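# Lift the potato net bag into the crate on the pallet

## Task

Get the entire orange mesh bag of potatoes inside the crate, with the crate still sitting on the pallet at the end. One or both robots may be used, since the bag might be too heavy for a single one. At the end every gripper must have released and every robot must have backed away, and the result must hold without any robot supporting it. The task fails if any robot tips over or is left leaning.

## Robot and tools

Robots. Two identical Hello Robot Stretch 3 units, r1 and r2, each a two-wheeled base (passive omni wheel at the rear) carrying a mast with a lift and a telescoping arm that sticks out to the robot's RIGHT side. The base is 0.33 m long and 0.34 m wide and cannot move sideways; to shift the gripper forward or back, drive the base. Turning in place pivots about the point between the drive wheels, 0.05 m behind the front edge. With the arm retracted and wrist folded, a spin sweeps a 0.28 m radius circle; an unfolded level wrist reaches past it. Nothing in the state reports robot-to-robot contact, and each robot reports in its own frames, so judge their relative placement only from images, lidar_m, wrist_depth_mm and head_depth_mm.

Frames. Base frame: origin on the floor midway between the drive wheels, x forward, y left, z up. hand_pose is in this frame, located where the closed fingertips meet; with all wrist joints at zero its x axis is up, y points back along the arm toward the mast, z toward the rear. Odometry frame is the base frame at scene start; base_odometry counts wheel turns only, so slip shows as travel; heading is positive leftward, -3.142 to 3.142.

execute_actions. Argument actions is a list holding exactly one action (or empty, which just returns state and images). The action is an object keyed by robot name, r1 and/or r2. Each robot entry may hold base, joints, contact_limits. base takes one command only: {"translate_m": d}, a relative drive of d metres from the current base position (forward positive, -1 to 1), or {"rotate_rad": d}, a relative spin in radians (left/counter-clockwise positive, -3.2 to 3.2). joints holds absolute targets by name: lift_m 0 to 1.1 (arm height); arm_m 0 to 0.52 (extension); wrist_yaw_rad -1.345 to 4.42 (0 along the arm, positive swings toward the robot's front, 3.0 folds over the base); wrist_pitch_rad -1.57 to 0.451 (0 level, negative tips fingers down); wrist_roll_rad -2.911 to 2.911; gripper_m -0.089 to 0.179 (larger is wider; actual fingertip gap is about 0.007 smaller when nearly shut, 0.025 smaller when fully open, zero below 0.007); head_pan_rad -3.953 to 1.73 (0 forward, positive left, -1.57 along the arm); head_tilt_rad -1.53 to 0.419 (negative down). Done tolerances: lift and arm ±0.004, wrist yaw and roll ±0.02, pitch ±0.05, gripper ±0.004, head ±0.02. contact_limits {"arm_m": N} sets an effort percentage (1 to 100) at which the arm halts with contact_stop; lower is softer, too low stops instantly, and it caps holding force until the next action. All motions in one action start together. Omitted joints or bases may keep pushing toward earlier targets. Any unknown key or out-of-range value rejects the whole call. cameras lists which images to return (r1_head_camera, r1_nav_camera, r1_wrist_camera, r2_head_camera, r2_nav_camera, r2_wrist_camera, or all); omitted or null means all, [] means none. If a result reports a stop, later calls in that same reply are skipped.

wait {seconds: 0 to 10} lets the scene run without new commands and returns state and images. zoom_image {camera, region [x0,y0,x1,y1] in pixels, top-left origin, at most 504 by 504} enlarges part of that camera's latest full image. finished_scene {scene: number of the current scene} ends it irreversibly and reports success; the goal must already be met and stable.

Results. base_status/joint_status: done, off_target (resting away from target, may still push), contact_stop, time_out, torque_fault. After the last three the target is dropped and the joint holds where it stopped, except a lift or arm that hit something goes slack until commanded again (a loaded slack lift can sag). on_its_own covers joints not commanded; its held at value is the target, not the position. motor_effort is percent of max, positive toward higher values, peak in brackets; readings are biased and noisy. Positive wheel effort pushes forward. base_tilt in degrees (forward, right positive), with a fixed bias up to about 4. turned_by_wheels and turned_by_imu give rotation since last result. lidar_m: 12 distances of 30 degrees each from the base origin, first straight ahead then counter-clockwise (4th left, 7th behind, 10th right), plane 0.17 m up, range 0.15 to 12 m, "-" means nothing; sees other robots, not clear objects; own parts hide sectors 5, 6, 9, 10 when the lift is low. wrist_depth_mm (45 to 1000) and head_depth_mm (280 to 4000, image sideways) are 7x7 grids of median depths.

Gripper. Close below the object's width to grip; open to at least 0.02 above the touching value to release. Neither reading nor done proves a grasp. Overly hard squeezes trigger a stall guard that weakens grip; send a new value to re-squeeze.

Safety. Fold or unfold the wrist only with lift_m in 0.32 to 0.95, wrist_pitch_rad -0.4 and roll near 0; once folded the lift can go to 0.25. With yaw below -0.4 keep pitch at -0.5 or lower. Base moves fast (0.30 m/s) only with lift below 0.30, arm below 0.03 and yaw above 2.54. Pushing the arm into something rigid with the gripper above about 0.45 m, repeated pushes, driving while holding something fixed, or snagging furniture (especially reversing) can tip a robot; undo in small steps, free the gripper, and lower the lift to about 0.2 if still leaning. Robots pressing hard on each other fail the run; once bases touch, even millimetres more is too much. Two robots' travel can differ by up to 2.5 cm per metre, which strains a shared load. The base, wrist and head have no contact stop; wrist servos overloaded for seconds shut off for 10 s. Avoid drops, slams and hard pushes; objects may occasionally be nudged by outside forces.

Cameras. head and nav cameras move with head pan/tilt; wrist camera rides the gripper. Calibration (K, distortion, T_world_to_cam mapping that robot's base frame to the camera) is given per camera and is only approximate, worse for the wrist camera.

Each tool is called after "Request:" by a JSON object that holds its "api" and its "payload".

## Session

Request:
{"api": "execute_actions", "payload": {"actions": []}}

Scene clock: 0.00 s.
r1.base_odometry: x=+0.000 y=+0.000 heading=+0.000 (m, m, rad; r1's odometry frame)
r1.turned_by_wheels: +0.000 (rad since the last result)
r1.turned_by_imu: +0.000 (rad since the last result)
r1.base_tilt: forward=+0.0 right=+0.3 (deg)
r1.lidar_m: 1.52 1.72 2.86 4.51 3.83 3.22 2.12 1.38 1.16 1.16 1.31 1.52
r1.head_depth_mm: 1464 1461 1452 1440 1434 1417 1419 / 1494 1489 1468 1448 1463 1447 1433 / 1515 1513 1498 1501 1480 1472 1462 / 1554 1528 1532 1524 1501 1492 1486 / 1580 1557 1552 1548 1534 1520 1516 / 1621 1603 1592 1574 1570 1554 1548 / 1631 1622 1612 1601 1601 1582 1580
r1.base_status: not commanded
r1.joint_positions: lift_m=+0.370 arm_m=+0.000 wrist_yaw_rad=+2.955 wrist_pitch_rad=-0.619 wrist_roll_rad=+0.007 gripper_m=+0.037 head_pan_rad=+0.009 head_tilt_rad=-0.018
r1.joint_status: not commanded
r1.motor_effort: left_wheel=+0 right_wheel=+0 lift_m=+34 arm_m=+0 wrist_yaw_rad=+0 wrist_pitch_rad=+4 wrist_roll_rad=+0 gripper_m=+0 head_pan_rad=+0 head_tilt_rad=+1 (%)
r1.hand_pose: x=+0.0149 y=+0.0460 z=+0.3402 quat_wxyz=(+0.278, +0.693, +0.151, +0.648) (m; r1's base frame)
r1.wrist_depth_mm: - - - - - - - / 831 - 977 - - - - / 716 - 811 869 922 - - / 616 - 683 724 780 815 891 / 540 549 597 627 647 693 732 / 491 - - 555 566 593 630 / - - - 473 508 524 549
r2.base_odometry: x=+0.000 y=+0.000 heading=+0.000 (m, m, rad; r2's odometry frame)
r2.turned_by_wheels: +0.000 (rad since the last result)
r2.turned_by_imu: +0.000 (rad since the last result)
r2.base_tilt: forward=-0.3 right=+0.0 (deg)
r2.lidar_m: 1.43 1.11 1.09 1.15 1.02 1.00 1.07 1.56 2.07 3.96 4.70 3.28
r2.head_depth_mm: 1877 2909 - - - 2963 2020 / 1849 2879 3395 3252 3131 2813 2035 / 1832 2492 2549 2468 2398 2364 2061 / 1812 2094 2050 2006 1979 1936 1855 / 1708 1731 1728 1691 1658 1628 1593 / 1534 1507 1475 1464 1436 1406 1380 / 1335 1314 1300 1284 1263 1241 1225
r2.base_status: not commanded
r2.joint_positions: lift_m=+0.502 arm_m=+0.003 wrist_yaw_rad=+2.908 wrist_pitch_rad=-0.597 wrist_roll_rad=-0.004 gripper_m=+0.037 head_pan_rad=-0.013 head_tilt_rad=-0.006
r2.joint_status: not commanded
r2.motor_effort: left_wheel=-1 right_wheel=+0 lift_m=+28 arm_m=+0 wrist_yaw_rad=+0 wrist_pitch_rad=+4 wrist_roll_rad=+1 gripper_m=+0 head_pan_rad=+1 head_tilt_rad=+1 (%)
r2.hand_pose: x=+0.0247 y=+0.0453 z=+0.4771 quat_wxyz=(+0.285, +0.694, +0.129, +0.649) (m; r2's base frame)
r2.wrist_depth_mm: 786 - - - - 936 846 / 828 - - - - - 916 / 857 - - - 946 904 865 / 885 866 862 841 812 779 773 / 794 780 750 733 714 685 665 / 702 668 648 639 606 612 605 / 618 595 - - 559 549 522
pictures: r1_head_camera (sideways: a quarter turn clockwise sets it upright), r1_nav_camera (sideways: a quarter turn counterclockwise sets it upright), r1_wrist_camera, r2_head_camera (sideways: a quarter turn clockwise sets it upright), r2_nav_camera (sideways: a quarter turn counterclockwise sets it upright), r2_wrist_camera
camera_calibration (this result's frames):
r1_head_camera: T_world_to_cam=[[0.0574884, 0.0474724, -0.997217, 1.31751], [0.0351829, 0.998152, 0.0495451, -0.0625189], [0.997726, -0.0379333, 0.0557119, -0.120758], [0, 0, 0, 1]] pos_world=[0.0469412, -0.00472287, 1.32367]
r1_nav_camera: T_world_to_cam=[[0.0932318, -0.0523099, 0.994269, -1.254], [0.0328891, -0.997912, -0.0555856, 0.122811], [0.995101, 0.037883, -0.0913167, 0.0625251], [0, 0, 0, 1]] pos_world=[0.0506547, 0.0545889, 1.25935]
r1_wrist_camera: T_world_to_cam=[[0.978791, -0.148193, 0.141448, -0.071851], [-0.00473959, -0.706649, -0.707549, 0.315082], [0.204808, 0.691872, -0.692364, 0.361962], [0, 0, 0, 1]] pos_world=[-0.0023123, -0.038427, 0.483708]
r2_head_camera: T_world_to_cam=[[-0.00350575, 0.0631221, -0.998, 1.31719], [0.0324514, 0.997487, 0.0629757, -0.083029], [0.999467, -0.0321657, -0.00554534, -0.0387375], [0, 0, 0, 1]] pos_world=[0.046029, -0.00156908, 1.31956]
r2_nav_camera: T_world_to_cam=[[-0.0410774, -0.0265123, 0.998804, -1.24835], [-0.034001, -0.999032, -0.0279167, 0.0846634], [0.998577, -0.0351071, 0.0401362, -0.0954217], [0, 0, 0, 1]] pos_world=[0.0468857, 0.0481349, 1.25305]
r2_wrist_camera: T_world_to_cam=[[0.959811, -0.268836, -0.0805631, 0.0385447], [-0.24589, -0.667176, -0.703146, 0.401836], [0.135281, 0.694696, -0.706467, 0.468904], [0, 0, 0, 1]] pos_world=[-0.00162162, -0.0472882, 0.61692]
Images, in order (width x height): r1_head_camera 896x504, r1_nav_camera 672x504, r1_wrist_camera 644x364, r2_head_camera 896x504, r2_nav_camera 672x504, r2_wrist_camera 644x364.

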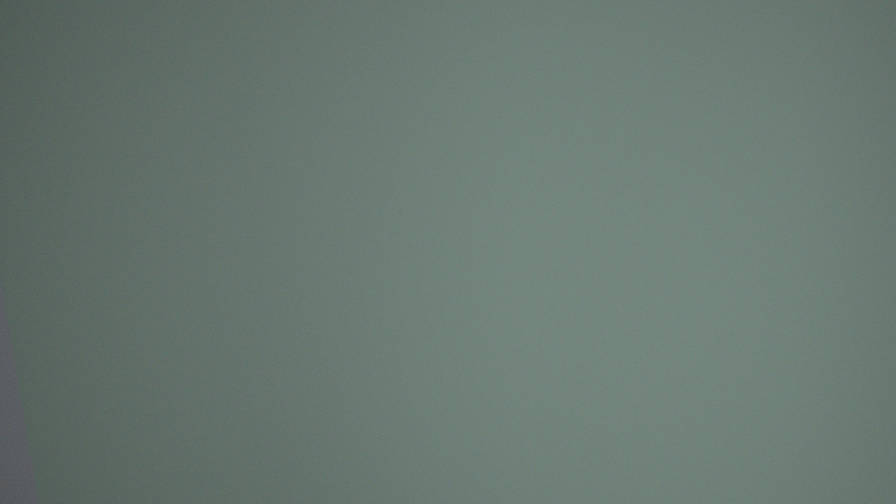

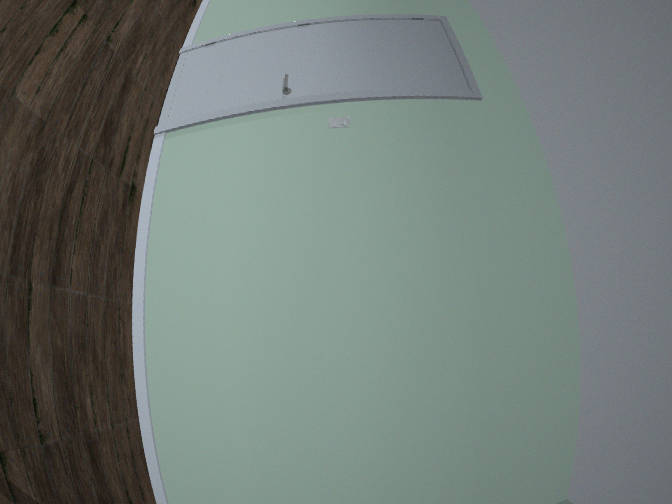

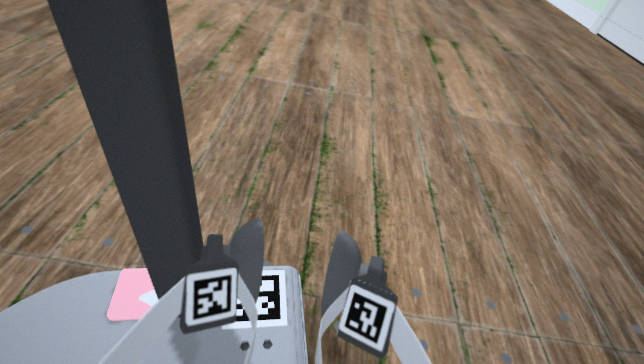

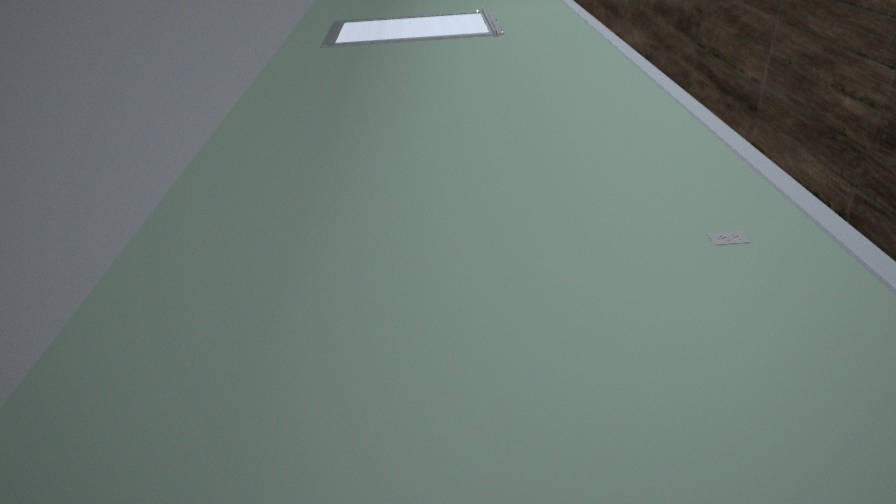

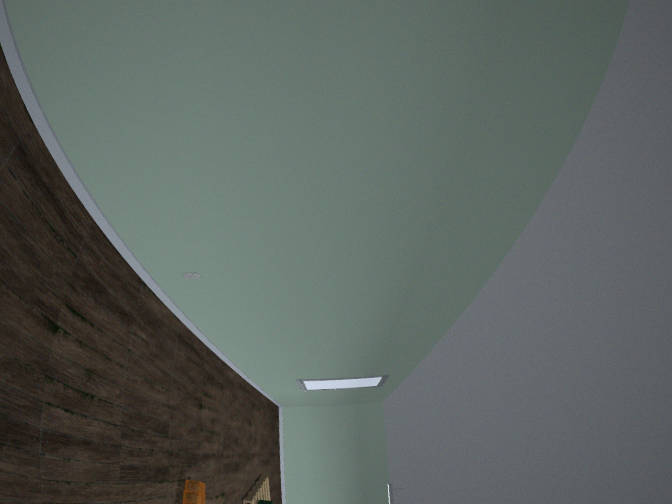

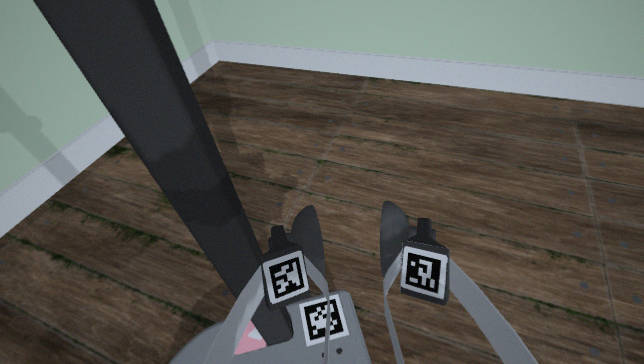

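Request:
{"api": "execute_actions", "payload": {"actions": [{"r1":{"joints":{"head_pan_rad":1.7,"head_tilt_rad":-0.5}},"r2":{"joints":{"head_pan_rad":-1.57,"head_tilt_rad":-0.5}}}], "cameras": ["r1_nav_camera","r2_nav_camera","r2_head_camera"]}}

Scene clock: 3.63 s.
r1.base_odometry: x=+0.000 y=+0.000 heading=+0.000 (m, m, rad; r1's odometry frame)
r1.turned_by_wheels: +0.000 (rad since the last result)
r1.turned_by_imu: +0.000 (rad since the last result)
r1.base_tilt: forward=-0.1 right=+0.4 (deg)
r1.lidar_m: 1.52 1.72 2.85 4.50 3.82 3.22 2.12 1.38 1.16 1.16 1.31 1.52
r1.head_depth_mm: - - - 3101 2175 1676 1368 / - - - 3109 2176 1688 1373 / - - - 3163 2204 1696 1384 / - - - 3131 2213 1700 1376 / - - - 3192 2232 1709 1386 / - - - 3027 2219 1709 1398 / - - - 3170 2299 1772 -
r1.base_status: not commanded
r1.joint_positions: lift_m=+0.370 arm_m=+0.000 wrist_yaw_rad=+2.955 wrist_pitch_rad=-0.619 wrist_roll_rad=+0.007 gripper_m=+0.037 head_pan_rad=+1.693 head_tilt_rad=-0.494
r1.joint_status: all done
r1.motor_effort: left_wheel=+0(1) right_wheel=+0(0) lift_m=+34(34) arm_m=+0(0) wrist_yaw_rad=-1(1) wrist_pitch_rad=+4(4) wrist_roll_rad=+0(0) gripper_m=-1(0) head_pan_rad=+3(42) head_tilt_rad=-2(21) (%)
r1.hand_pose: x=+0.0149 y=+0.0460 z=+0.3402 quat_wxyz=(+0.278, +0.693, +0.151, +0.648) (m; r1's base frame)
r1.wrist_depth_mm: - - - - - - - / 842 - 989 - - - - / 713 - 808 870 928 - - / 611 - 684 716 762 826 883 / 540 552 601 622 650 694 733 / 494 - - 552 574 594 622 / - - - 472 508 528 546
r2.base_odometry: x=+0.000 y=+0.000 heading=+0.000 (m, m, rad; r2's odometry frame)
r2.turned_by_wheels: +0.000 (rad since the last result)
r2.turned_by_imu: +0.001 (rad since the last result)
r2.base_tilt: forward=-0.3 right=-0.1 (deg)
r2.lidar_m: 1.43 1.10 1.09 1.15 1.02 1.00 1.07 1.56 2.06 3.96 4.70 3.29
r2.head_depth_mm: 3061 3355 3625 2721 1934 1527 1252 / 3235 3562 3780 2722 1955 1533 1259 / 3404 3777 - 2742 1959 1542 1261 / 3603 - - 2766 1983 1554 1267 / 3944 - - 2801 1999 1554 1272 / - - - 2813 2029 1569 1289 / - - - 2878 2023 1571 1281
r2.base_status: not commanded
r2.joint_positions: lift_m=+0.502 arm_m=+0.003 wrist_yaw_rad=+2.908 wrist_pitch_rad=-0.597 wrist_roll_rad=-0.004 gripper_m=+0.037 head_pan_rad=-1.563 head_tilt_rad=-0.494
r2.joint_status: all done
r2.motor_effort: left_wheel=-1(1) right_wheel=+0(0) lift_m=+28(28) arm_m=+0(0) wrist_yaw_rad=+0(0) wrist_pitch_rad=+4(4) wrist_roll_rad=+1(1) gripper_m=+0(0) head_pan_rad=-3(36) head_tilt_rad=-3(24) (%)
r2.hand_pose: x=+0.0247 y=+0.0453 z=+0.4771 quat_wxyz=(+0.285, +0.694, +0.129, +0.649) (m; r2's base frame)
r2.wrist_depth_mm: 761 - - - - 932 823 / 825 - - - - - 912 / 883 - - - 959 909 883 / 850 896 854 833 828 764 767 / 816 782 735 749 702 683 650 / 686 678 659 634 606 598 590 / 614 599 - - 557 545 537
pictures: r1_nav_camera (sideways: a quarter turn counterclockwise sets it upright), r2_head_camera (sideways: a quarter turn clockwise sets it upright), r2_nav_camera (sideways: a quarter turn counterclockwise sets it upright)
camera_calibration (this result's frames):
r1_nav_camera: T_world_to_cam=[[-0.012727, 0.540565, 0.841206, -1.0535], [0.99125, 0.117361, -0.0604199, 0.123222], [-0.131386, 0.833076, -0.537328, 0.649856], [0, 0, 0, 1]] pos_world=[-0.0501696, 0.0136454, 1.24284]
r2_head_camera: T_world_to_cam=[[0.0592862, 0.471662, -0.879784, 1.16229], [0.998164, -0.038948, 0.0463831, -0.0672828], [-0.0123888, -0.880919, -0.473105, 0.575991], [0, 0, 0, 1]] pos_world=[0.00538718, -0.0434281, 1.29819]
r2_nav_camera: T_world_to_cam=[[-0.0235637, -0.43195, 0.90159, -1.12128], [-0.999607, 0.0238695, -0.0146896, 0.0733197], [-0.0151753, -0.901582, -0.432343, 0.525751], [0, 0, 0, 1]] pos_world=[0.0548479, -0.0120785, 1.23931]
Images, in order (width x height): r1_nav_camera 672x504, r2_head_camera 896x504, r2_nav_camera 672x504.

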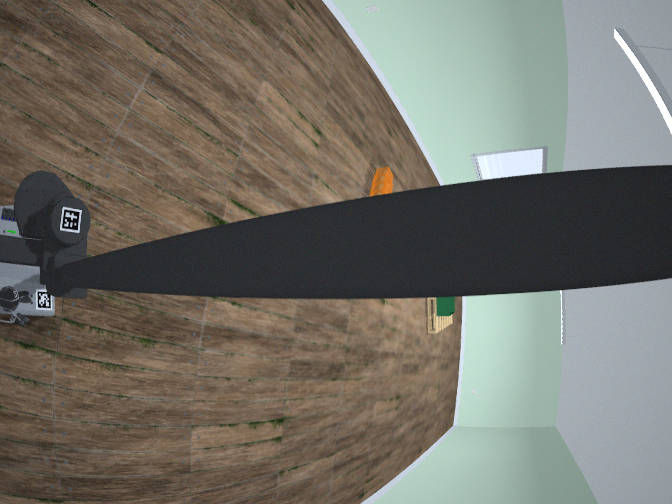

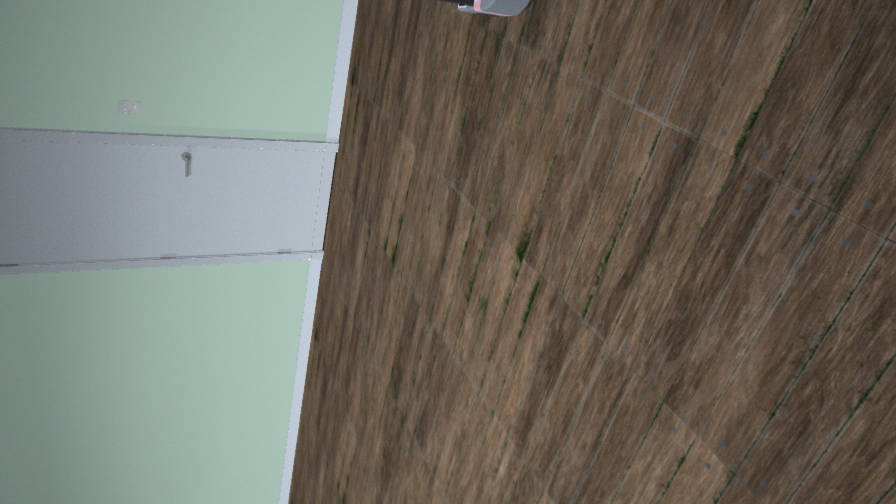

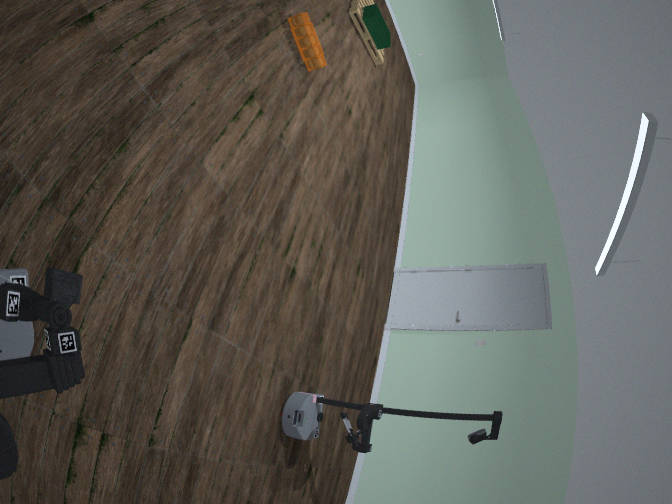

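Request:
{"api": "execute_actions", "payload": {"actions": [{"r1":{"joints":{"lift_m":0.27,"head_pan_rad":0,"head_tilt_rad":-0.6},"base":{"rotate_rad":1.97}},"r2":{"joints":{"lift_m":0.27,"head_pan_rad":0,"head_tilt_rad":-0.6},"base":{"rotate_rad":-0.86}}}], "cameras": []}}

Request:
{"api": "execute_actions", "payload": {"actions": [{"r1":{"base":{"translate_m":1.0}},"r2":{"base":{"translate_m":1.0}}}], "cameras": ["r1_nav_camera","r2_nav_camera"]}}

Scene clock: 17.33 s.
r1.base_odometry: x=+0.000 y=+0.000 heading=+1.970 (m, m, rad; r1's odometry frame)
r1.turned_by_wheels: +1.970 (rad since the last result)
r1.turned_by_imu: +1.973 (rad since the last result)
r1.base_tilt: forward=+0.0 right=+0.2 (deg)
r1.lidar_m: 4.17 3.26 2.12 1.51 1.18 1.16 1.24 1.55 1.52 1.63 2.37 4.51
r1.head_depth_mm: - - 3830 2551 1926 1553 1288 / - - 3787 2550 1941 1546 1287 / - - 3841 2599 1938 1554 1288 / - - 3819 2577 1929 1562 1292 / - - 3877 2601 1943 1562 1289 / - - 3945 2618 1941 1557 1300 / 3737 3965 - 2665 1948 1568 1307
r1.base_status: done
r1.joint_positions: lift_m=+0.270 arm_m=+0.000 wrist_yaw_rad=+2.955 wrist_pitch_rad=-0.620 wrist_roll_rad=+0.007 gripper_m=+0.037 head_pan_rad=+0.007 head_tilt_rad=-0.593
r1.joint_status: all done
r1.motor_effort: left_wheel=-1(8) right_wheel=+1(8) lift_m=+22(26) arm_m=+0(1) wrist_yaw_rad=+0(0) wrist_pitch_rad=+4(4) wrist_roll_rad=-1(0) gripper_m=+0(0) head_pan_rad=-2(44) head_tilt_rad=-2(10) (%)
r1.hand_pose: x=+0.0148 y=+0.0458 z=+0.2405 quat_wxyz=(+0.278, +0.692, +0.151, +0.648) (m; r1's base frame)
r1.wrist_depth_mm: 803 - - - - - - / 662 - 786 843 943 - - / 565 - 635 691 741 786 862 / 489 - 537 568 601 645 693 / - - - 503 517 545 573 / - - - - 456 470 497 / - - - - 400 414 435
r2.base_odometry: x=+0.000 y=+0.000 heading=-0.860 (m, m, rad; r2's odometry frame)
r2.turned_by_wheels: -0.860 (rad since the last result)
r2.turned_by_imu: -0.872 (rad since the last result)
r2.base_tilt: forward=-0.3 right=+0.0 (deg)
r2.lidar_m: 4.69 2.16 1.25 1.09 1.09 1.16 1.00 1.00 1.17 2.04 2.07 4.27
r2.head_depth_mm: - - 3315 2290 1746 1412 1191 / - - 3332 2298 1756 1417 1195 / - - 3385 2311 1774 1428 1195 / - - 3384 2332 1764 1438 1201 / - - 3428 2353 1777 1442 1202 / - - 3460 2359 1813 1453 1213 / - - 3497 2384 1810 1457 1213
r2.base_status: done
r2.joint_positions: lift_m=+0.271 arm_m=+0.003 wrist_yaw_rad=+2.908 wrist_pitch_rad=-0.597 wrist_roll_rad=-0.004 gripper_m=+0.037 head_pan_rad=-0.007 head_tilt_rad=-0.593
r2.joint_status: all done
r2.motor_effort: left_wheel=+1(7) right_wheel=-1(3) lift_m=+16(22) arm_m=+0(0) wrist_yaw_rad=+1(1) wrist_pitch_rad=+4(4) wrist_roll_rad=+1(1) gripper_m=+0(0) head_pan_rad=+4(37) head_tilt_rad=-3(13) (%)
r2.hand_pose: x=+0.0247 y=+0.0453 z=+0.2453 quat_wxyz=(+0.286, +0.694, +0.129, +0.649) (m; r2's base frame)
r2.wrist_depth_mm: 796 - 969 - 944 848 830 / 848 - 829 757 706 685 652 / 705 683 648 620 599 581 546 / 581 564 551 536 504 485 473 / 498 501 - - 453 433 419 / 453 - - - 375 382 373 / - - - - 347 345 335
pictures: none
No camera images: the call's "cameras" was empty. Leave "cameras" out to get every camera's image.

Scene clock: 22.37 s.
r1.base_odometry: x=-0.389 y=+0.921 heading=+1.970 (m, m, rad; r1's odometry frame)
r1.turned_by_wheels: +0.000 (rad since the last result)
r1.turned_by_imu: +0.008 (rad since the last result)
r1.base_tilt: forward=+0.1 right=+0.3 (deg)
r1.lidar_m: 3.41 2.68 1.28 2.55 2.00 1.97 2.11 2.14 2.10 2.23 3.33 3.58
r1.head_depth_mm: - - 3715 2545 1923 1553 1296 / - - 3972 2569 1933 1542 1293 / - - 3887 2598 1937 1546 1295 / - - 3876 2480 1945 1546 1294 / 3847 - 3916 2593 1944 1560 1294 / 3436 3619 3634 2638 1948 1550 1304 / 3043 3267 3311 2613 1944 1562 1304
r1.base_status: done
r1.joint_positions: lift_m=+0.270 arm_m=+0.000 wrist_yaw_rad=+2.955 wrist_pitch_rad=-0.620 wrist_roll_rad=+0.007 gripper_m=+0.037 head_pan_rad=+0.007 head_tilt_rad=-0.594
r1.joint_status: not commanded
r1.motor_effort: left_wheel=-1(8) right_wheel=+2(7) lift_m=+23(22) arm_m=-1(1) wrist_yaw_rad=+1(0) wrist_pitch_rad=+4(4) wrist_roll_rad=+0(0) gripper_m=+0(0) head_pan_rad=-3(2) head_tilt_rad=-2(3) (%)
r1.hand_pose: x=+0.0148 y=+0.0458 z=+0.2405 quat_wxyz=(+0.278, +0.692, +0.151, +0.648) (m; r1's base frame)
r1.wrist_depth_mm: 809 - - - - - - / 669 - 785 847 938 - - / 565 - 631 687 743 794 883 / 488 - 541 575 605 650 700 / - - - 505 514 546 581 / - - - - 452 471 496 / - - - - 403 415 433
r2.base_odometry: x=+0.653 y=-0.758 heading=-0.860 (m, m, rad; r2's odometry frame)
r2.turned_by_wheels: +0.000 (rad since the last result)
r2.turned_by_imu: +0.008 (rad since the last result)
r2.base_tilt: forward=-0.2 right=-0.2 (deg)
r2.lidar_m: 3.68 2.62 1.54 1.34 1.34 1.56 1.98 1.98 2.30 1.24 1.29 4.02
r2.head_depth_mm: - - 3309 2265 1746 1411 1187 / - - 3334 2289 1762 1423 1184 / - - 3341 2322 1761 1429 1194 / - - 3414 2324 1782 1431 1195 / - - 3427 2350 1785 1446 1203 / - - 3445 2349 1799 1447 1212 / - - 3512 2409 1812 1458 1220
r2.base_status: done
r2.joint_positions: lift_m=+0.271 arm_m=+0.003 wrist_yaw_rad=+2.908 wrist_pitch_rad=-0.597 wrist_roll_rad=-0.004 gripper_m=+0.037 head_pan_rad=-0.007 head_tilt_rad=-0.594
r2.joint_status: not commanded
r2.motor_effort: left_wheel=-1(13) right_wheel=+0(4) lift_m=+16(16) arm_m=+0(0) wrist_yaw_rad=+1(0) wrist_pitch_rad=+4(4) wrist_roll_rad=+1(0) gripper_m=+0(1) head_pan_rad=+3(3) head_tilt_rad=-3(3) (%)
r2.hand_pose: x=+0.0247 y=+0.0453 z=+0.2452 quat_wxyz=(+0.286, +0.694, +0.129, +0.649) (m; r2's base frame)
r2.wrist_depth_mm: - - - - 896 862 816 / 899 - 799 736 724 680 652 / 733 656 651 620 606 583 550 / 592 567 556 534 504 487 472 / 498 495 - - 446 430 418 / 454 - - - 378 380 368 / - - - - 350 341 329
pictures: r1_nav_camera (sideways: a quarter turn counterclockwise sets it upright), r2_nav_camera (sideways: a quarter turn counterclockwise sets it upright)
camera_calibration (this result's frames):
r1_nav_camera: T_world_to_cam=[[0.619722, -0.0488142, 0.783302, -0.981871], [-0.00315861, -0.998211, -0.059708, 0.128353], [0.784815, 0.0345282, -0.618767, 0.750216], [0, 0, 0, 1]] pos_world=[0.0201106, 0.0542905, 1.24097]
r2_nav_camera: T_world_to_cam=[[0.519413, -0.0306574, 0.853973, -1.06248], [-0.0401773, -0.999127, -0.0114313, 0.0632234], [0.853578, -0.0283728, -0.520191, 0.634758], [0, 0, 0, 1]] pos_world=[0.0125918, 0.0486052, 1.23825]
Images, in order (width x height): r1_nav_camera 672x504, r2_nav_camera 672x504.

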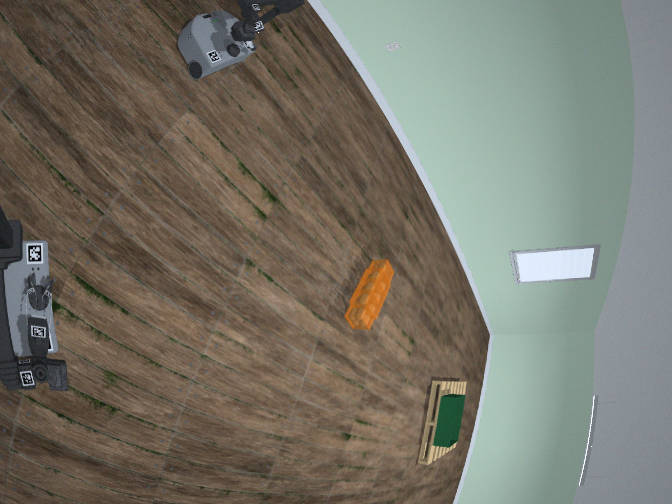

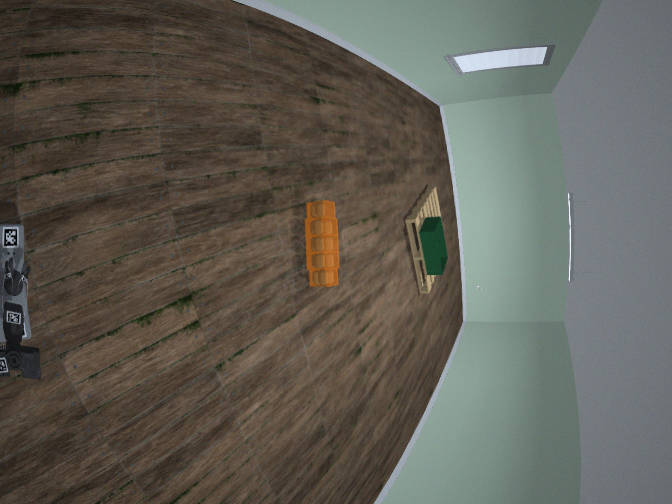

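Request:
{"api": "execute_actions", "payload": {"actions": [{"r1":{"base":{"rotate_rad":-0.5}},"r2":{"base":{"rotate_rad":0.48}}}], "cameras": []}}

Request:
{"api": "execute_actions", "payload": {"actions": [{"r1":{"base":{"translate_m":0.8}},"r2":{"base":{"translate_m":1.0}}}], "cameras": []}}

Request:
{"api": "execute_actions", "payload": {"actions": [{"r2":{"base":{"translate_m":0.95}}}], "cameras": []}}

Request:
{"api": "execute_actions", "payload": {"actions": [{"r2":{"base":{"rotate_rad":-0.48},"joints":{"head_pan_rad":-1.2}},"r1":{"joints":{"head_pan_rad":0.6}}}], "cameras": ["r1_nav_camera","r2_nav_camera"]}}

Scene clock: 35.50 s.
r1.base_odometry: x=-0.389 y=+0.921 heading=+1.470 (m, m, rad; r1's odometry frame)
r1.turned_by_wheels: -0.500 (rad since the last result)
r1.turned_by_imu: -0.501 (rad since the last result)
r1.base_tilt: forward=+0.1 right=+0.3 (deg)
r1.lidar_m: 3.61 3.32 2.67 1.28 2.50 1.99 1.97 2.14 2.12 2.10 2.26 3.42
r1.head_depth_mm: - - 3853 2521 1926 1541 1286 / - - 3867 2578 1929 1538 1290 / - - 3801 2584 1938 1550 1288 / - - 3798 2623 1944 1546 1294 / - - 3662 2588 1954 1556 1299 / - - 3941 2634 1965 1562 1300 / - - 3950 2626 1949 1556 1301
r1.base_status: done
r1.joint_positions: lift_m=+0.270 arm_m=+0.000 wrist_yaw_rad=+2.955 wrist_pitch_rad=-0.620 wrist_roll_rad=+0.007 gripper_m=+0.037 head_pan_rad=+0.007 head_tilt_rad=-0.594
r1.joint_status: not commanded
r1.motor_effort: left_wheel=+2(10) right_wheel=-1(4) lift_m=+24(23) arm_m=-1(1) wrist_yaw_rad=+0(1) wrist_pitch_rad=+4(4) wrist_roll_rad=-1(0) gripper_m=+0(0) head_pan_rad=-4(3) head_tilt_rad=-2(2) (%)
r1.hand_pose: x=+0.0148 y=+0.0458 z=+0.2405 quat_wxyz=(+0.278, +0.692, +0.151, +0.648) (m; r1's base frame)
r1.wrist_depth_mm: 804 - - - - - - / 665 - 787 857 943 - - / 570 - 632 684 744 798 888 / 489 - 540 569 601 648 688 / - - - 501 518 545 576 / - - - - 452 471 493 / - - - - 402 415 431
r2.base_odometry: x=+0.653 y=-0.758 heading=-0.380 (m, m, rad; r2's odometry frame)
r2.turned_by_wheels: +0.480 (rad since the last result)
r2.turned_by_imu: +0.486 (rad since the last result)
r2.base_tilt: forward=-0.3 right=-0.1 (deg)
r2.lidar_m: 2.83 1.57 1.34 1.34 1.52 1.98 1.97 2.25 1.18 1.29 3.95 3.68
r2.head_depth_mm: - - 3295 2312 1748 1411 1185 / - - 3348 2298 1747 1417 1186 / - - 3340 2313 1769 1424 1191 / - - 3401 2343 1767 1425 1198 / - - 3455 2329 1776 1438 1203 / 3186 3281 3189 2364 1802 1452 1208 / 2488 2529 2614 2405 1818 1452 1209
r2.base_status: done
r2.joint_positions: lift_m=+0.271 arm_m=+0.003 wrist_yaw_rad=+2.908 wrist_pitch_rad=-0.597 wrist_roll_rad=-0.004 gripper_m=+0.037 head_pan_rad=-0.007 head_tilt_rad=-0.594
r2.joint_status: not commanded
r2.motor_effort: left_wheel=-3(12) right_wheel=+1(6) lift_m=+16(16) arm_m=+0(0) wrist_yaw_rad=+0(1) wrist_pitch_rad=+4(4) wrist_roll_rad=+1(1) gripper_m=-1(0) head_pan_rad=+3(3) head_tilt_rad=-3(2) (%)
r2.hand_pose: x=+0.0247 y=+0.0453 z=+0.2452 quat_wxyz=(+0.286, +0.694, +0.129, +0.649) (m; r2's base frame)
r2.wrist_depth_mm: - - - - 931 861 826 / 868 - 813 763 735 678 662 / 702 658 633 624 596 580 551 / 583 554 547 529 510 485 474 / 498 505 - - 446 425 413 / 444 - - - 379 378 372 / - - - - 351 343 334
pictures: none
No camera images: the call's "cameras" was empty. Leave "cameras" out to get every camera's image.

Scene clock: 40.53 s.
r1.base_odometry: x=-0.308 y=+1.717 heading=+1.470 (m, m, rad; r1's odometry frame)
r1.turned_by_wheels: +0.000 (rad since the last result)
r1.turned_by_imu: +0.006 (rad since the last result)
r1.base_tilt: forward=+0.2 right=+0.2 (deg)
r1.lidar_m: 2.82 3.18 1.44 1.42 2.76 2.79 2.76 2.80 2.23 2.18 2.39 3.62
r1.head_depth_mm: - - 3788 2560 1918 1549 1286 / - - 3899 2556 1929 1552 1286 / - - 3842 2563 1944 1558 1289 / - - 3146 2622 1943 1554 1293 / - - 3317 2583 1939 1562 1291 / - - 3999 2640 1962 1555 1295 / - - - 2593 1954 1563 1309
r1.base_status: done
r1.joint_positions: lift_m=+0.270 arm_m=+0.000 wrist_yaw_rad=+2.955 wrist_pitch_rad=-0.620 wrist_roll_rad=+0.007 gripper_m=+0.037 head_pan_rad=+0.007 head_tilt_rad=-0.594
r1.joint_status: not commanded
r1.motor_effort: left_wheel=+1(12) right_wheel=+0(6) lift_m=+23(23) arm_m=-1(1) wrist_yaw_rad=+0(1) wrist_pitch_rad=+4(4) wrist_roll_rad=+0(1) gripper_m=+0(0) head_pan_rad=-2(3) head_tilt_rad=-2(2) (%)
r1.hand_pose: x=+0.0148 y=+0.0458 z=+0.2405 quat_wxyz=(+0.278, +0.692, +0.151, +0.648) (m; r1's base frame)
r1.wrist_depth_mm: 808 - - - - - - / 673 - 792 856 942 - - / 562 - 634 686 754 798 851 / 491 - 536 569 604 646 696 / - - - 498 515 543 575 / - - - - 455 468 498 / - - - - 402 415 433
r2.base_odometry: x=+1.581 y=-1.129 heading=-0.380 (m, m, rad; r2's odometry frame)
r2.turned_by_wheels: +0.000 (rad since the last result)
r2.turned_by_imu: +0.008 (rad since the last result)
r2.base_tilt: forward=-0.5 right=-0.1 (deg)
r2.lidar_m: 2.31 1.30 1.10 1.10 1.26 2.13 2.95 3.38 1.34 3.66 4.22 2.78
r2.head_depth_mm: - - 3190 2290 1743 1420 1190 / - - 3314 2286 1758 1424 1191 / - - 3365 2336 1767 1420 1195 / - - 3431 2332 1783 1421 1197 / 3563 3734 3309 2361 1791 1441 1205 / 2537 2663 2735 2366 1791 1435 1209 / 2015 2065 2132 2158 1803 1456 1214
r2.base_status: done
r2.joint_positions: lift_m=+0.271 arm_m=+0.003 wrist_yaw_rad=+2.908 wrist_pitch_rad=-0.597 wrist_roll_rad=-0.004 gripper_m=+0.037 head_pan_rad=-0.007 head_tilt_rad=-0.594
r2.joint_status: not commanded
r2.motor_effort: left_wheel=-4(9) right_wheel=+1(7) lift_m=+16(16) arm_m=+0(0) wrist_yaw_rad=+0(0) wrist_pitch_rad=+4(4) wrist_roll_rad=+1(1) gripper_m=+0(1) head_pan_rad=+3(4) head_tilt_rad=-3(2) (%)
r2.hand_pose: x=+0.0247 y=+0.0453 z=+0.2452 quat_wxyz=(+0.286, +0.694, +0.129, +0.648) (m; r2's base frame)
r2.wrist_depth_mm: - - - - 914 832 812 / 878 - 800 765 740 682 669 / 709 668 651 621 603 574 548 / 583 564 552 527 504 494 482 / 500 506 - - 456 422 417 / 451 - - - 378 386 373 / - - - - 351 344 331
pictures: none
No camera images: the call's "cameras" was empty. Leave "cameras" out to get every camera's image.

Scene clock: 45.40 s.
r1.base_odometry: x=-0.308 y=+1.717 heading=+1.470 (m, m, rad; r1's odometry frame)
r1.turned_by_wheels: +0.000 (rad since the last result)
r1.turned_by_imu: +0.001 (rad since the last result)
r1.base_tilt: forward=+0.1 right=+0.4 (deg)
r1.lidar_m: 2.83 3.19 1.96 2.54 2.75 2.78 2.76 2.78 2.22 2.19 2.39 3.60
r1.head_depth_mm: - - 3820 2562 1912 1543 1285 / - - 3808 2570 1944 1543 1289 / - - 3684 2566 1958 1537 1291 / - - 3166 2582 1934 1551 1290 / - - 3277 2594 1958 1559 1302 / - - 3849 2625 1959 1570 1294 / - - 3931 2610 1964 1568 1309
r1.base_status: not commanded
r1.joint_positions: lift_m=+0.270 arm_m=+0.000 wrist_yaw_rad=+2.955 wrist_pitch_rad=-0.620 wrist_roll_rad=+0.007 gripper_m=+0.037 head_pan_rad=+0.007 head_tilt_rad=-0.594
r1.joint_status: not commanded
r1.motor_effort: left_wheel=+0(0) right_wheel=+0(0) lift_m=+23(22) arm_m=-1(1) wrist_yaw_rad=+1(1) wrist_pitch_rad=+4(4) wrist_roll_rad=+0(0) gripper_m=+0(0) head_pan_rad=-2(3) head_tilt_rad=-2(2) (%)
r1.hand_pose: x=+0.0148 y=+0.0458 z=+0.2405 quat_wxyz=(+0.278, +0.692, +0.151, +0.648) (m; r1's base frame)
r1.wrist_depth_mm: 823 - - - - - - / 675 - 784 847 955 - - / 569 - 636 679 736 787 848 / 484 - 539 570 606 646 698 / - - - 502 513 543 577 / - - - - 457 469 496 / - - - - 404 413 432
r2.base_odometry: x=+2.463 y=-1.481 heading=-0.380 (m, m, rad; r2's odometry frame)
r2.turned_by_wheels: +0.000 (rad since the last result)
r2.turned_by_imu: +0.008 (rad since the last result)
r2.base_tilt: forward=-0.3 right=-0.1 (deg)
r2.lidar_m: 1.81 1.02 0.88 0.87 1.00 1.71 3.88 1.94 3.91 3.91 2.04 2.13
r2.head_depth_mm: - - 3314 2278 1750 1411 1191 / - - 3394 2286 1759 1421 1192 / - - 3385 2312 1775 1424 1196 / - - 3436 2323 1780 1439 1196 / 2736 2881 2934 2346 1794 1443 1204 / 1997 2037 2158 2184 1790 1442 1211 / 1567 1619 1661 1714 1689 1447 1206
r2.base_status: done
r2.joint_positions: lift_m=+0.271 arm_m=+0.003 wrist_yaw_rad=+2.908 wrist_pitch_rad=-0.597 wrist_roll_rad=-0.004 gripper_m=+0.037 head_pan_rad=-0.007 head_tilt_rad=-0.594
r2.joint_status: not commanded
r2.motor_effort: left_wheel=-3(10) right_wheel=+1(7) lift_m=+16(15) arm_m=+0(0) wrist_yaw_rad=+1(0) wrist_pitch_rad=+4(4) wrist_roll_rad=+1(1) gripper_m=+0(0) head_pan_rad=+3(2) head_tilt_rad=-3(3) (%)
r2.hand_pose: x=+0.0247 y=+0.0453 z=+0.2452 quat_wxyz=(+0.286, +0.694, +0.129, +0.648) (m; r2's base frame)
r2.wrist_depth_mm: 880 - 846 828 818 809 776 / 875 - 804 748 722 698 658 / 711 678 651 641 597 567 554 / 598 564 547 528 508 495 479 / 495 502 - - 454 428 420 / 451 - - - 379 383 372 / - - - - 353 344 337
pictures: none
No camera images: the call's "cameras" was empty. Leave "cameras" out to get every camera's image.

Scene clock: 46.90 s.
r1.base_odometry: x=-0.308 y=+1.717 heading=+1.470 (m, m, rad; r1's odometry frame)
r1.turned_by_wheels: +0.000 (rad since the last result)
r1.turned_by_imu: +0.000 (rad since the last result)
r1.base_tilt: forward=+0.2 right=+0.2 (deg)
r1.lidar_m: 2.82 3.22 1.96 2.54 2.76 2.79 2.76 2.79 2.23 2.18 2.39 3.62
r1.head_depth_mm: - - 3797 2545 1930 1531 1284 / - - 3843 2572 1915 1551 1292 / - - 3917 2575 1922 1564 1290 / 3775 - 3877 2595 1951 1506 1292 / 3325 3592 3591 2579 1862 1556 1300 / 2932 3211 3425 2598 1948 1562 1296 / 2702 2862 3119 2079 1952 1574 1299
r1.base_status: not commanded
r1.joint_positions: lift_m=+0.270 arm_m=+0.000 wrist_yaw_rad=+2.955 wrist_pitch_rad=-0.620 wrist_roll_rad=+0.007 gripper_m=+0.037 head_pan_rad=+0.593 head_tilt_rad=-0.594
r1.joint_status: all done
r1.motor_effort: left_wheel=+0(0) right_wheel=+0(0) lift_m=+23(23) arm_m=-1(1) wrist_yaw_rad=+0(0) wrist_pitch_rad=+4(4) wrist_roll_rad=+0(0) gripper_m=+0(0) head_pan_rad=+3(34) head_tilt_rad=-3(2) (%)
r1.hand_pose: x=+0.0148 y=+0.0458 z=+0.2405 quat_wxyz=(+0.278, +0.692, +0.151, +0.648) (m; r1's base frame)
r1.wrist_depth_mm: 797 - - - - - - / 672 - 779 854 938 - - / 563 - 636 684 739 803 849 / 487 - 540 563 611 653 701 / - - - 501 514 545 576 / - - - - 452 473 499 / - - - - 402 415 432
r2.base_odometry: x=+2.463 y=-1.481 heading=-0.860 (m, m, rad; r2's odometry frame)
r2.turned_by_wheels: -0.480 (rad since the last result)
r2.turned_by_imu: -0.485 (rad since the last result)
r2.base_tilt: forward=-0.3 right=-0.1 (deg)
r2.lidar_m: 2.22 1.68 1.00 0.87 0.88 1.03 1.86 3.86 1.93 3.92 3.92 2.04
r2.head_depth_mm: 3237 3534 3305 2274 1753 1408 1184 / 3267 3573 3318 2289 1743 1335 1153 / 3254 3620 3301 2315 1754 1425 1178 / 3319 3685 3422 2329 1777 1437 1204 / 3352 3743 3441 2350 1780 1429 1202 / 3333 3815 3480 2372 1802 1451 1215 / 3410 3792 3564 2413 1806 1455 1214
r2.base_status: done
r2.joint_positions: lift_m=+0.271 arm_m=+0.003 wrist_yaw_rad=+2.908 wrist_pitch_rad=-0.597 wrist_roll_rad=-0.004 gripper_m=+0.037 head_pan_rad=-1.193 head_tilt_rad=-0.594
r2.joint_status: all done
r2.motor_effort: left_wheel=+1(11) right_wheel=-1(5) lift_m=+16(16) arm_m=+0(0) wrist_yaw_rad=+1(0) wrist_pitch_rad=+4(4) wrist_roll_rad=+1(0) gripper_m=-1(0) head_pan_rad=-2(37) head_tilt_rad=-2(3) (%)
r2.hand_pose: x=+0.0247 y=+0.0453 z=+0.2452 quat_wxyz=(+0.286, +0.694, +0.129, +0.648) (m; r2's base frame)
r2.wrist_depth_mm: 645 - 792 921 945 859 822 / 708 - 799 773 722 680 663 / 707 656 645 614 591 567 556 / 593 563 538 531 513 496 473 / 510 504 - - 446 432 417 / 449 - - - 379 380 369 / - - - - 356 341 334
pictures: r1_nav_camera (sideways: a quarter turn counterclockwise sets it upright), r2_nav_camera (sideways: a quarter turn counterclockwise sets it upright)
camera_calibration (this result's frames):
r1_nav_camera: T_world_to_cam=[[0.543464, 0.302, 0.783226, -0.981306], [0.549236, -0.833531, -0.0597068, 0.124982], [0.634812, 0.462625, -0.618864, 0.751257], [0, 0, 0, 1]] pos_world=[-0.0122468, 0.0529805, 1.24097]
r2_nav_camera: T_world_to_cam=[[0.166685, -0.493117, 0.853845, -1.06016], [-0.941114, -0.337897, -0.0114231, 0.0687085], [0.294145, -0.801661, -0.520402, 0.638445], [0, 0, 0, 1]] pos_world=[0.0535807, 0.0122473, 1.23825]
Images, in order (width x height): r1_nav_camera 672x504, r2_nav_camera 672x504.

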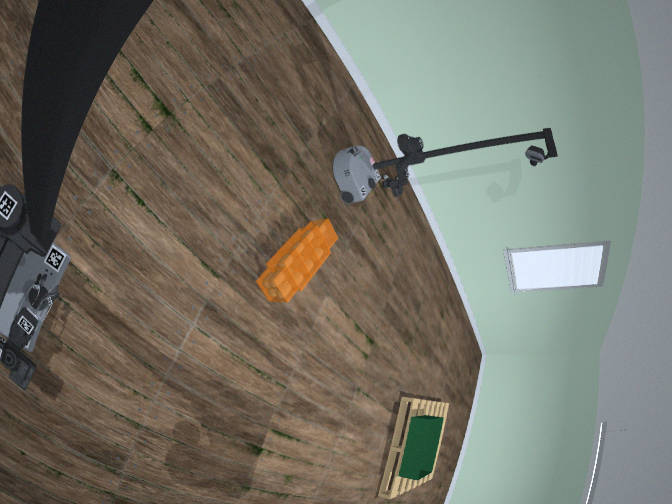

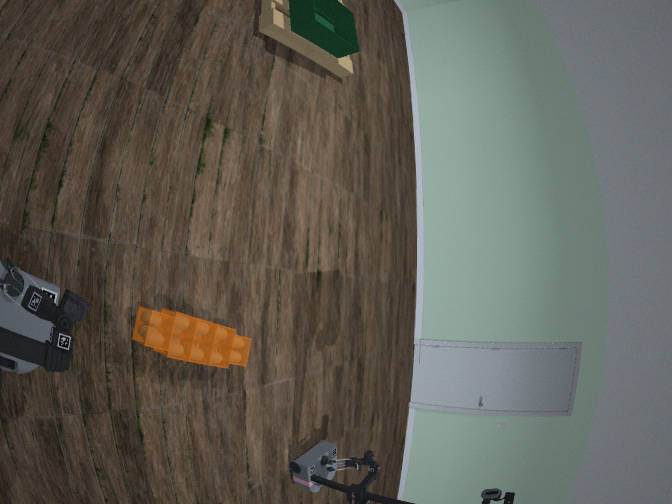

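Request:
{"api": "execute_actions", "payload": {"actions": [{"r1":{"base":{"translate_m":0.66}},"r2":{"base":{"translate_m":-0.04},"joints":{"lift_m":0.5,"wrist_pitch_rad":-0.4,"wrist_roll_rad":0}}}], "cameras": []}}

Request:
{"api": "execute_actions", "payload": {"actions": [{"r1":{"base":{"rotate_rad":2.77},"joints":{"lift_m":0.5,"wrist_pitch_rad":-0.4,"wrist_roll_rad":0,"head_pan_rad":-1.57,"head_tilt_rad":-0.9}},"r2":{"joints":{"wrist_yaw_rad":0,"gripper_m":0.179,"head_pan_rad":-1.57,"head_tilt_rad":-0.9}}}], "cameras": []}}

Request:
{"api": "execute_actions", "payload": {"actions": [{"r1":{"joints":{"wrist_yaw_rad":0,"gripper_m":0.179}},"r2":{"joints":{"wrist_pitch_rad":-1.2,"arm_m":0.3,"lift_m":0.4}}}], "cameras": ["r1_head_camera","r2_head_camera","r2_wrist_camera"]}}

Scene clock: 63.97 s.
r1.base_odometry: x=-0.242 y=+2.374 heading=+1.470 (m, m, rad; r1's odometry frame)
r1.turned_by_wheels: +0.000 (rad since the last result)
r1.turned_by_imu: +0.005 (rad since the last result)
r1.base_tilt: forward=+0.0 right=+0.2 (deg)
r1.lidar_m: 2.16 3.09 1.61 2.45 2.66 3.44 3.38 2.89 2.29 2.27 2.49 3.79
r1.head_depth_mm: - - 3827 2453 1931 1547 1295 / - - 3807 2561 1936 1546 1289 / - - 3895 2581 1936 1543 1289 / 3603 3919 3965 2615 1941 1550 1296 / 3171 3440 3546 2602 1963 1545 1289 / 2848 3058 3241 2591 1951 1557 1303 / 2609 2790 2985 2605 1945 1560 1275
r1.base_status: done
r1.joint_positions: lift_m=+0.270 arm_m=+0.000 wrist_yaw_rad=+2.955 wrist_pitch_rad=-0.620 wrist_roll_rad=+0.007 gripper_m=+0.037 head_pan_rad=+0.593 head_tilt_rad=-0.594
r1.joint_status: not commanded
r1.motor_effort: left_wheel=+0(11) right_wheel=+0(6) lift_m=+23(23) arm_m=-1(0) wrist_yaw_rad=+1(0) wrist_pitch_rad=+4(4) wrist_roll_rad=+0(0) gripper_m=+0(0) head_pan_rad=+3(3) head_tilt_rad=-2(3) (%)
r1.hand_pose: x=+0.0148 y=+0.0458 z=+0.2405 quat_wxyz=(+0.278, +0.692, +0.151, +0.648) (m; r1's base frame)
r1.wrist_depth_mm: 805 - - - - - - / 670 - 788 856 744 - - / 566 - 636 680 712 786 880 / 486 - 540 571 601 649 699 / - - - 500 513 545 574 / - - - - 454 469 497 / - - - - 404 415 431
r2.base_odometry: x=+2.437 y=-1.451 heading=-0.860 (m, m, rad; r2's odometry frame)
r2.turned_by_wheels: +0.000 (rad since the last result)
r2.turned_by_imu: +0.001 (rad since the last result)
r2.base_tilt: forward=-0.4 right=-0.2 (deg)
r2.lidar_m: 2.25 1.66 0.99 0.87 0.87 1.02 1.83 3.86 4.47 1.54 3.93 2.08
r2.head_depth_mm: 3218 3604 3275 1846 1755 1411 1187 / 3255 3685 3394 2214 1756 1372 1164 / 3290 3660 3381 2300 1756 1393 1173 / 3357 3690 3388 2329 1771 1429 1201 / 3340 3711 3393 2365 1783 1429 1207 / 3329 3764 3480 2349 1794 1446 1208 / 3433 3823 3543 2403 1808 1451 1214
r2.base_status: done
r2.joint_positions: lift_m=+0.499 arm_m=+0.003 wrist_yaw_rad=+2.908 wrist_pitch_rad=-0.418 wrist_roll_rad=-0.004 gripper_m=+0.037 head_pan_rad=-1.193 head_tilt_rad=-0.594
r2.joint_status: all done
r2.motor_effort: left_wheel=+1(9) right_wheel=+0(6) lift_m=+40(41) arm_m=+0(0) wrist_yaw_rad=+0(1) wrist_pitch_rad=+6(6) wrist_roll_rad=+2(3) gripper_m=-1(0) head_pan_rad=-2(2) head_tilt_rad=-2(3) (%)
r2.hand_pose: x=+0.0307 y=+0.0706 z=+0.5120 quat_wxyz=(+0.227, +0.702, +0.066, +0.671) (m; r2's base frame)
r2.wrist_depth_mm: 632 730 785 888 - - - / 691 - 845 978 - - - / 735 - 926 - - - - / 786 844 - - - 939 897 / 818 888 869 879 832 816 782 / 766 776 - 688 668 701 674 / 686 668 656 626 610 585 577
pictures: none
No camera images: the call's "cameras" was empty. Leave "cameras" out to get every camera's image.

Scene clock: 69.00 s.
r1.base_odometry: x=-0.242 y=+2.374 heading=-2.043 (m, m, rad; r1's odometry frame)
r1.turned_by_wheels: +2.770 (rad since the last result)
r1.turned_by_imu: +2.787 (rad since the last result)
r1.base_tilt: forward=+0.0 right=+0.2 (deg)
r1.lidar_m: 3.39 3.40 2.59 2.26 2.30 2.72 2.23 2.16 2.77 1.61 2.46 2.91
r1.head_depth_mm: 2561 2772 2145 1773 1499 1291 1144 / 2502 2685 2149 1769 1495 1299 1188 / 2415 2626 2159 1764 1489 1293 1183 / 2346 2586 2070 1755 1394 1267 1182 / 1609 2433 1887 1760 1483 1298 1154 / 2124 2448 2128 1756 1484 1295 1138 / 2140 2414 2137 1763 1487 1290 1146
r1.base_status: done
r1.joint_positions: lift_m=+0.500 arm_m=+0.000 wrist_yaw_rad=+2.955 wrist_pitch_rad=-0.421 wrist_roll_rad=+0.005 gripper_m=+0.037 head_pan_rad=-1.563 head_tilt_rad=-0.889
r1.joint_status: all done
r1.motor_effort: left_wheel=-1(7) right_wheel=+2(7) lift_m=+44(47) arm_m=-1(1) wrist_yaw_rad=+0(0) wrist_pitch_rad=+6(7) wrist_roll_rad=-3(2) gripper_m=+0(0) head_pan_rad=-3(44) head_tilt_rad=-4(19) (%)
r1.hand_pose: x=+0.0203 y=+0.0748 z=+0.5116 quat_wxyz=(+0.212, +0.703, +0.082, +0.673) (m; r1's base frame)
r1.wrist_depth_mm: - - - - - - - / - - - - - - - / - - - - - - - / 996 - - - - - - / 818 - 964 991 - - - / 710 - - 827 894 945 985 / 618 - 663 697 758 784 836
r2.base_odometry: x=+2.437 y=-1.451 heading=-0.860 (m, m, rad; r2's odometry frame)
r2.turned_by_wheels: +0.000 (rad since the last result)
r2.turned_by_imu: +0.001 (rad since the last result)
r2.base_tilt: forward=-0.3 right=-0.1 (deg)
r2.lidar_m: 2.24 1.66 0.99 0.87 0.87 1.02 1.83 3.86 4.47 1.62 3.93 2.08
r2.head_depth_mm: 3426 2489 2004 1662 1410 1226 1088 / 3393 2516 1982 1679 1416 1246 - / 3405 2508 2002 1653 1416 1261 - / 3442 2444 1902 1653 1381 1262 1109 / 1501 2457 1860 1670 1389 1236 1095 / 3234 2537 2007 1660 1420 1241 1097 / 3253 2567 2013 1671 1416 1234 1103
r2.base_status: not commanded
r2.joint_positions: lift_m=+0.499 arm_m=+0.003 wrist_yaw_rad=+0.004 wrist_pitch_rad=-0.418 wrist_roll_rad=-0.004 gripper_m=+0.179 head_pan_rad=-1.563 head_tilt_rad=-0.888
r2.joint_status: all done
r2.motor_effort: left_wheel=+1(0) right_wheel=+0(0) lift_m=+40(40) arm_m=+0(0) wrist_yaw_rad=-4(6) wrist_pitch_rad=+6(6) wrist_roll_rad=+2(2) gripper_m=+0(83) head_pan_rad=-1(22) head_tilt_rad=-5(21) (%)
r2.hand_pose: x=-0.0207 y=-0.3720 z=+0.5120 quat_wxyz=(+0.694, +0.149, -0.690, -0.146) (m; r2's base frame)
r2.wrist_depth_mm: - - - - - - - / - - - - - - - / - - - - - - - / - - - - - - 935 / 940 916 888 750 826 793 802 / 774 - 763 660 727 672 - / 691 650 636 603 610 603 580
pictures: none
No camera images: the call's "cameras" was empty. Leave "cameras" out to get every camera's image.

Scene clock: 72.40 s.
r1.base_odometry: x=-0.242 y=+2.374 heading=-2.043 (m, m, rad; r1's odometry frame)
r1.turned_by_wheels: +0.000 (rad since the last result)
r1.turned_by_imu: +0.000 (rad since the last result)
r1.base_tilt: forward=+0.1 right=+0.3 (deg)
r1.lidar_m: 3.37 3.41 2.59 2.26 2.29 2.73 2.22 2.16 2.77 1.61 2.46 2.91
r1.head_depth_mm: 2568 2774 2159 1760 1505 1291 1143 / 2469 2680 2166 1757 1491 1293 1181 / 2414 2651 2161 1775 1491 1299 1183 / 2341 2561 2074 1744 1393 1289 1125 / 2187 1765 1893 1757 1487 1288 1145 / 2154 2439 2134 1769 1494 1293 1142 / 2143 2407 2143 1740 1485 1296 1136
r1.base_status: not commanded
r1.joint_positions: lift_m=+0.500 arm_m=+0.000 wrist_yaw_rad=+0.003 wrist_pitch_rad=-0.421 wrist_roll_rad=+0.003 gripper_m=+0.179 head_pan_rad=-1.563 head_tilt_rad=-0.889
r1.joint_status: all done
r1.motor_effort: left_wheel=-1(1) right_wheel=+2(1) lift_m=+43(44) arm_m=-1(1) wrist_yaw_rad=-4(5) wrist_pitch_rad=+6(6) wrist_roll_rad=-2(2) gripper_m=+0(96) head_pan_rad=-2(3) head_tilt_rad=-3(3) (%)
r1.hand_pose: x=-0.0209 y=-0.3694 z=+0.5116 quat_wxyz=(+0.691, +0.149, -0.692, -0.147) (m; r1's base frame)
r1.wrist_depth_mm: - - - - - - - / - - - - - - - / - - - - - - - / 991 - - - - - - / 853 890 939 893 - - - / - 741 793 722 879 967 - / 610 644 676 608 749 - 855
r2.base_odometry: x=+2.437 y=-1.451 heading=-0.860 (m, m, rad; r2's odometry frame)
r2.turned_by_wheels: +0.000 (rad since the last result)
r2.turned_by_imu: +0.001 (rad since the last result)
r2.base_tilt: forward=-0.3 right=+0.0 (deg)
r2.lidar_m: 2.24 1.66 0.99 0.87 0.87 1.02 1.83 3.85 4.50 1.62 3.93 2.08
r2.head_depth_mm: 3392 2513 1970 1660 1404 1230 1095 / 3473 2509 2011 1645 1422 1245 1115 / 3405 2516 1997 1651 1401 1231 1124 / 3437 2449 1885 1664 1343 1240 1114 / 1500 2354 1866 1656 1391 1236 1100 / 3225 2527 2009 1657 1422 1240 1099 / 3219 2535 2003 1672 1428 1235 1101
r2.base_status: not commanded
r2.joint_positions: lift_m=+0.401 arm_m=+0.300 wrist_yaw_rad=+0.002 wrist_pitch_rad=-1.202 wrist_roll_rad=-0.004 gripper_m=+0.179 head_pan_rad=-1.563 head_tilt_rad=-0.889
r2.joint_status: all done
r2.motor_effort: left_wheel=+1(1) right_wheel=+0(0) lift_m=+16(35) arm_m=+4(4) wrist_yaw_rad=-2(4) wrist_pitch_rad=+1(5) wrist_roll_rad=+2(2) gripper_m=+0(0) head_pan_rad=-2(2) head_tilt_rad=-5(5) (%)
r2.hand_pose: x=-0.0215 y=-0.5146 z=+0.2916 quat_wxyz=(+0.585, +0.401, -0.581, -0.399) (m; r2's base frame)
r2.wrist_depth_mm: 537 524 445 440 486 470 471 / 521 506 439 439 471 466 459 / 503 493 486 440 464 455 440 / 496 479 475 431 460 442 434 / 481 467 463 456 438 431 424 / 470 - 445 438 426 416 - / 458 442 432 431 419 411 401
pictures: r1_head_camera (sideways: a quarter turn clockwise sets it upright), r2_head_camera (sideways: a quarter turn clockwise sets it upright), r2_wrist_camera
camera_calibration (this result's frames):
r1_head_camera: T_world_to_cam=[[0.0413199, 0.726255, -0.686183, 0.911662], [0.998285, -0.0585083, -0.00181127, -0.00150464], [-0.0414628, -0.684931, -0.727427, 0.904734], [0, 0, 0, 1]] pos_world=[0.00134511, -0.0425061, 1.28369]
r2_head_camera: T_world_to_cam=[[0.057048, 0.774039, -0.630563, 0.837454], [0.998265, -0.0534307, 0.0247265, -0.0390705], [-0.0145522, -0.63088, -0.775744, 0.969682], [0, 0, 0, 1]] pos_world=[0.00533858, -0.0385571, 1.28126]
r2_wrist_camera: T_world_to_cam=[[-0.996086, 0.0767559, -0.043836, 0.0425231], [0.0833641, 0.980636, -0.177211, 0.588176], [0.0293852, -0.180171, -0.983196, 0.361267], [0, 0, 0, 1]] pos_world=[-0.0172921, -0.514961, 0.461291]
Images, in order (width x height): r1_head_camera 896x504, r2_head_camera 896x504, r2_wrist_camera 644x364.

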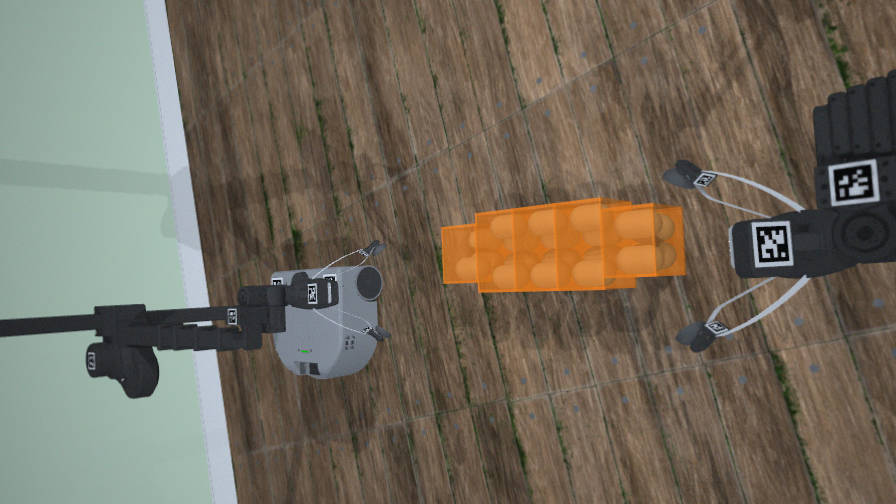

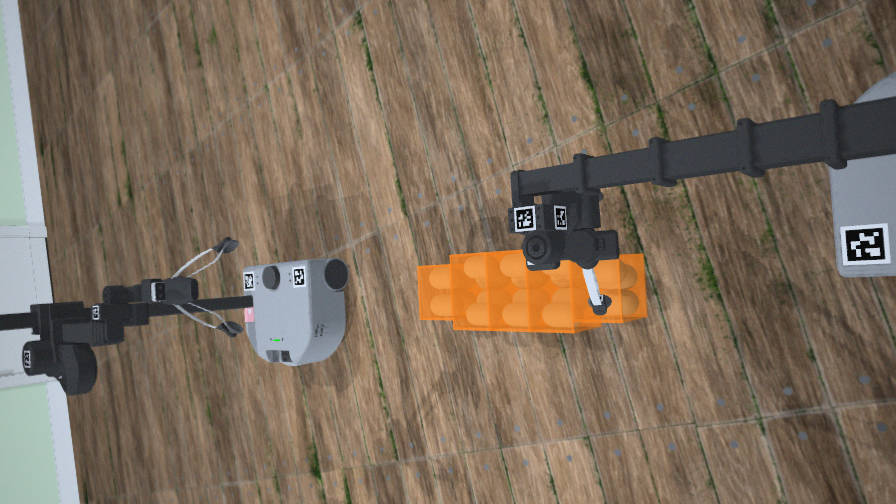

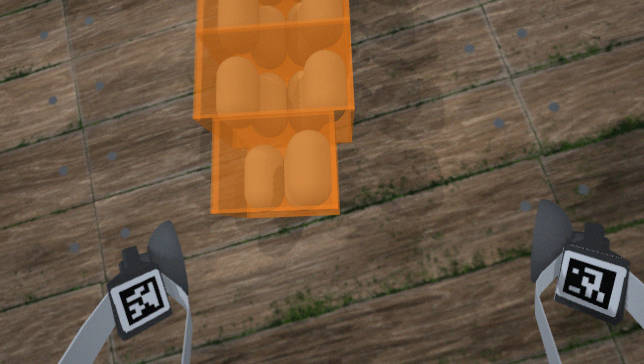

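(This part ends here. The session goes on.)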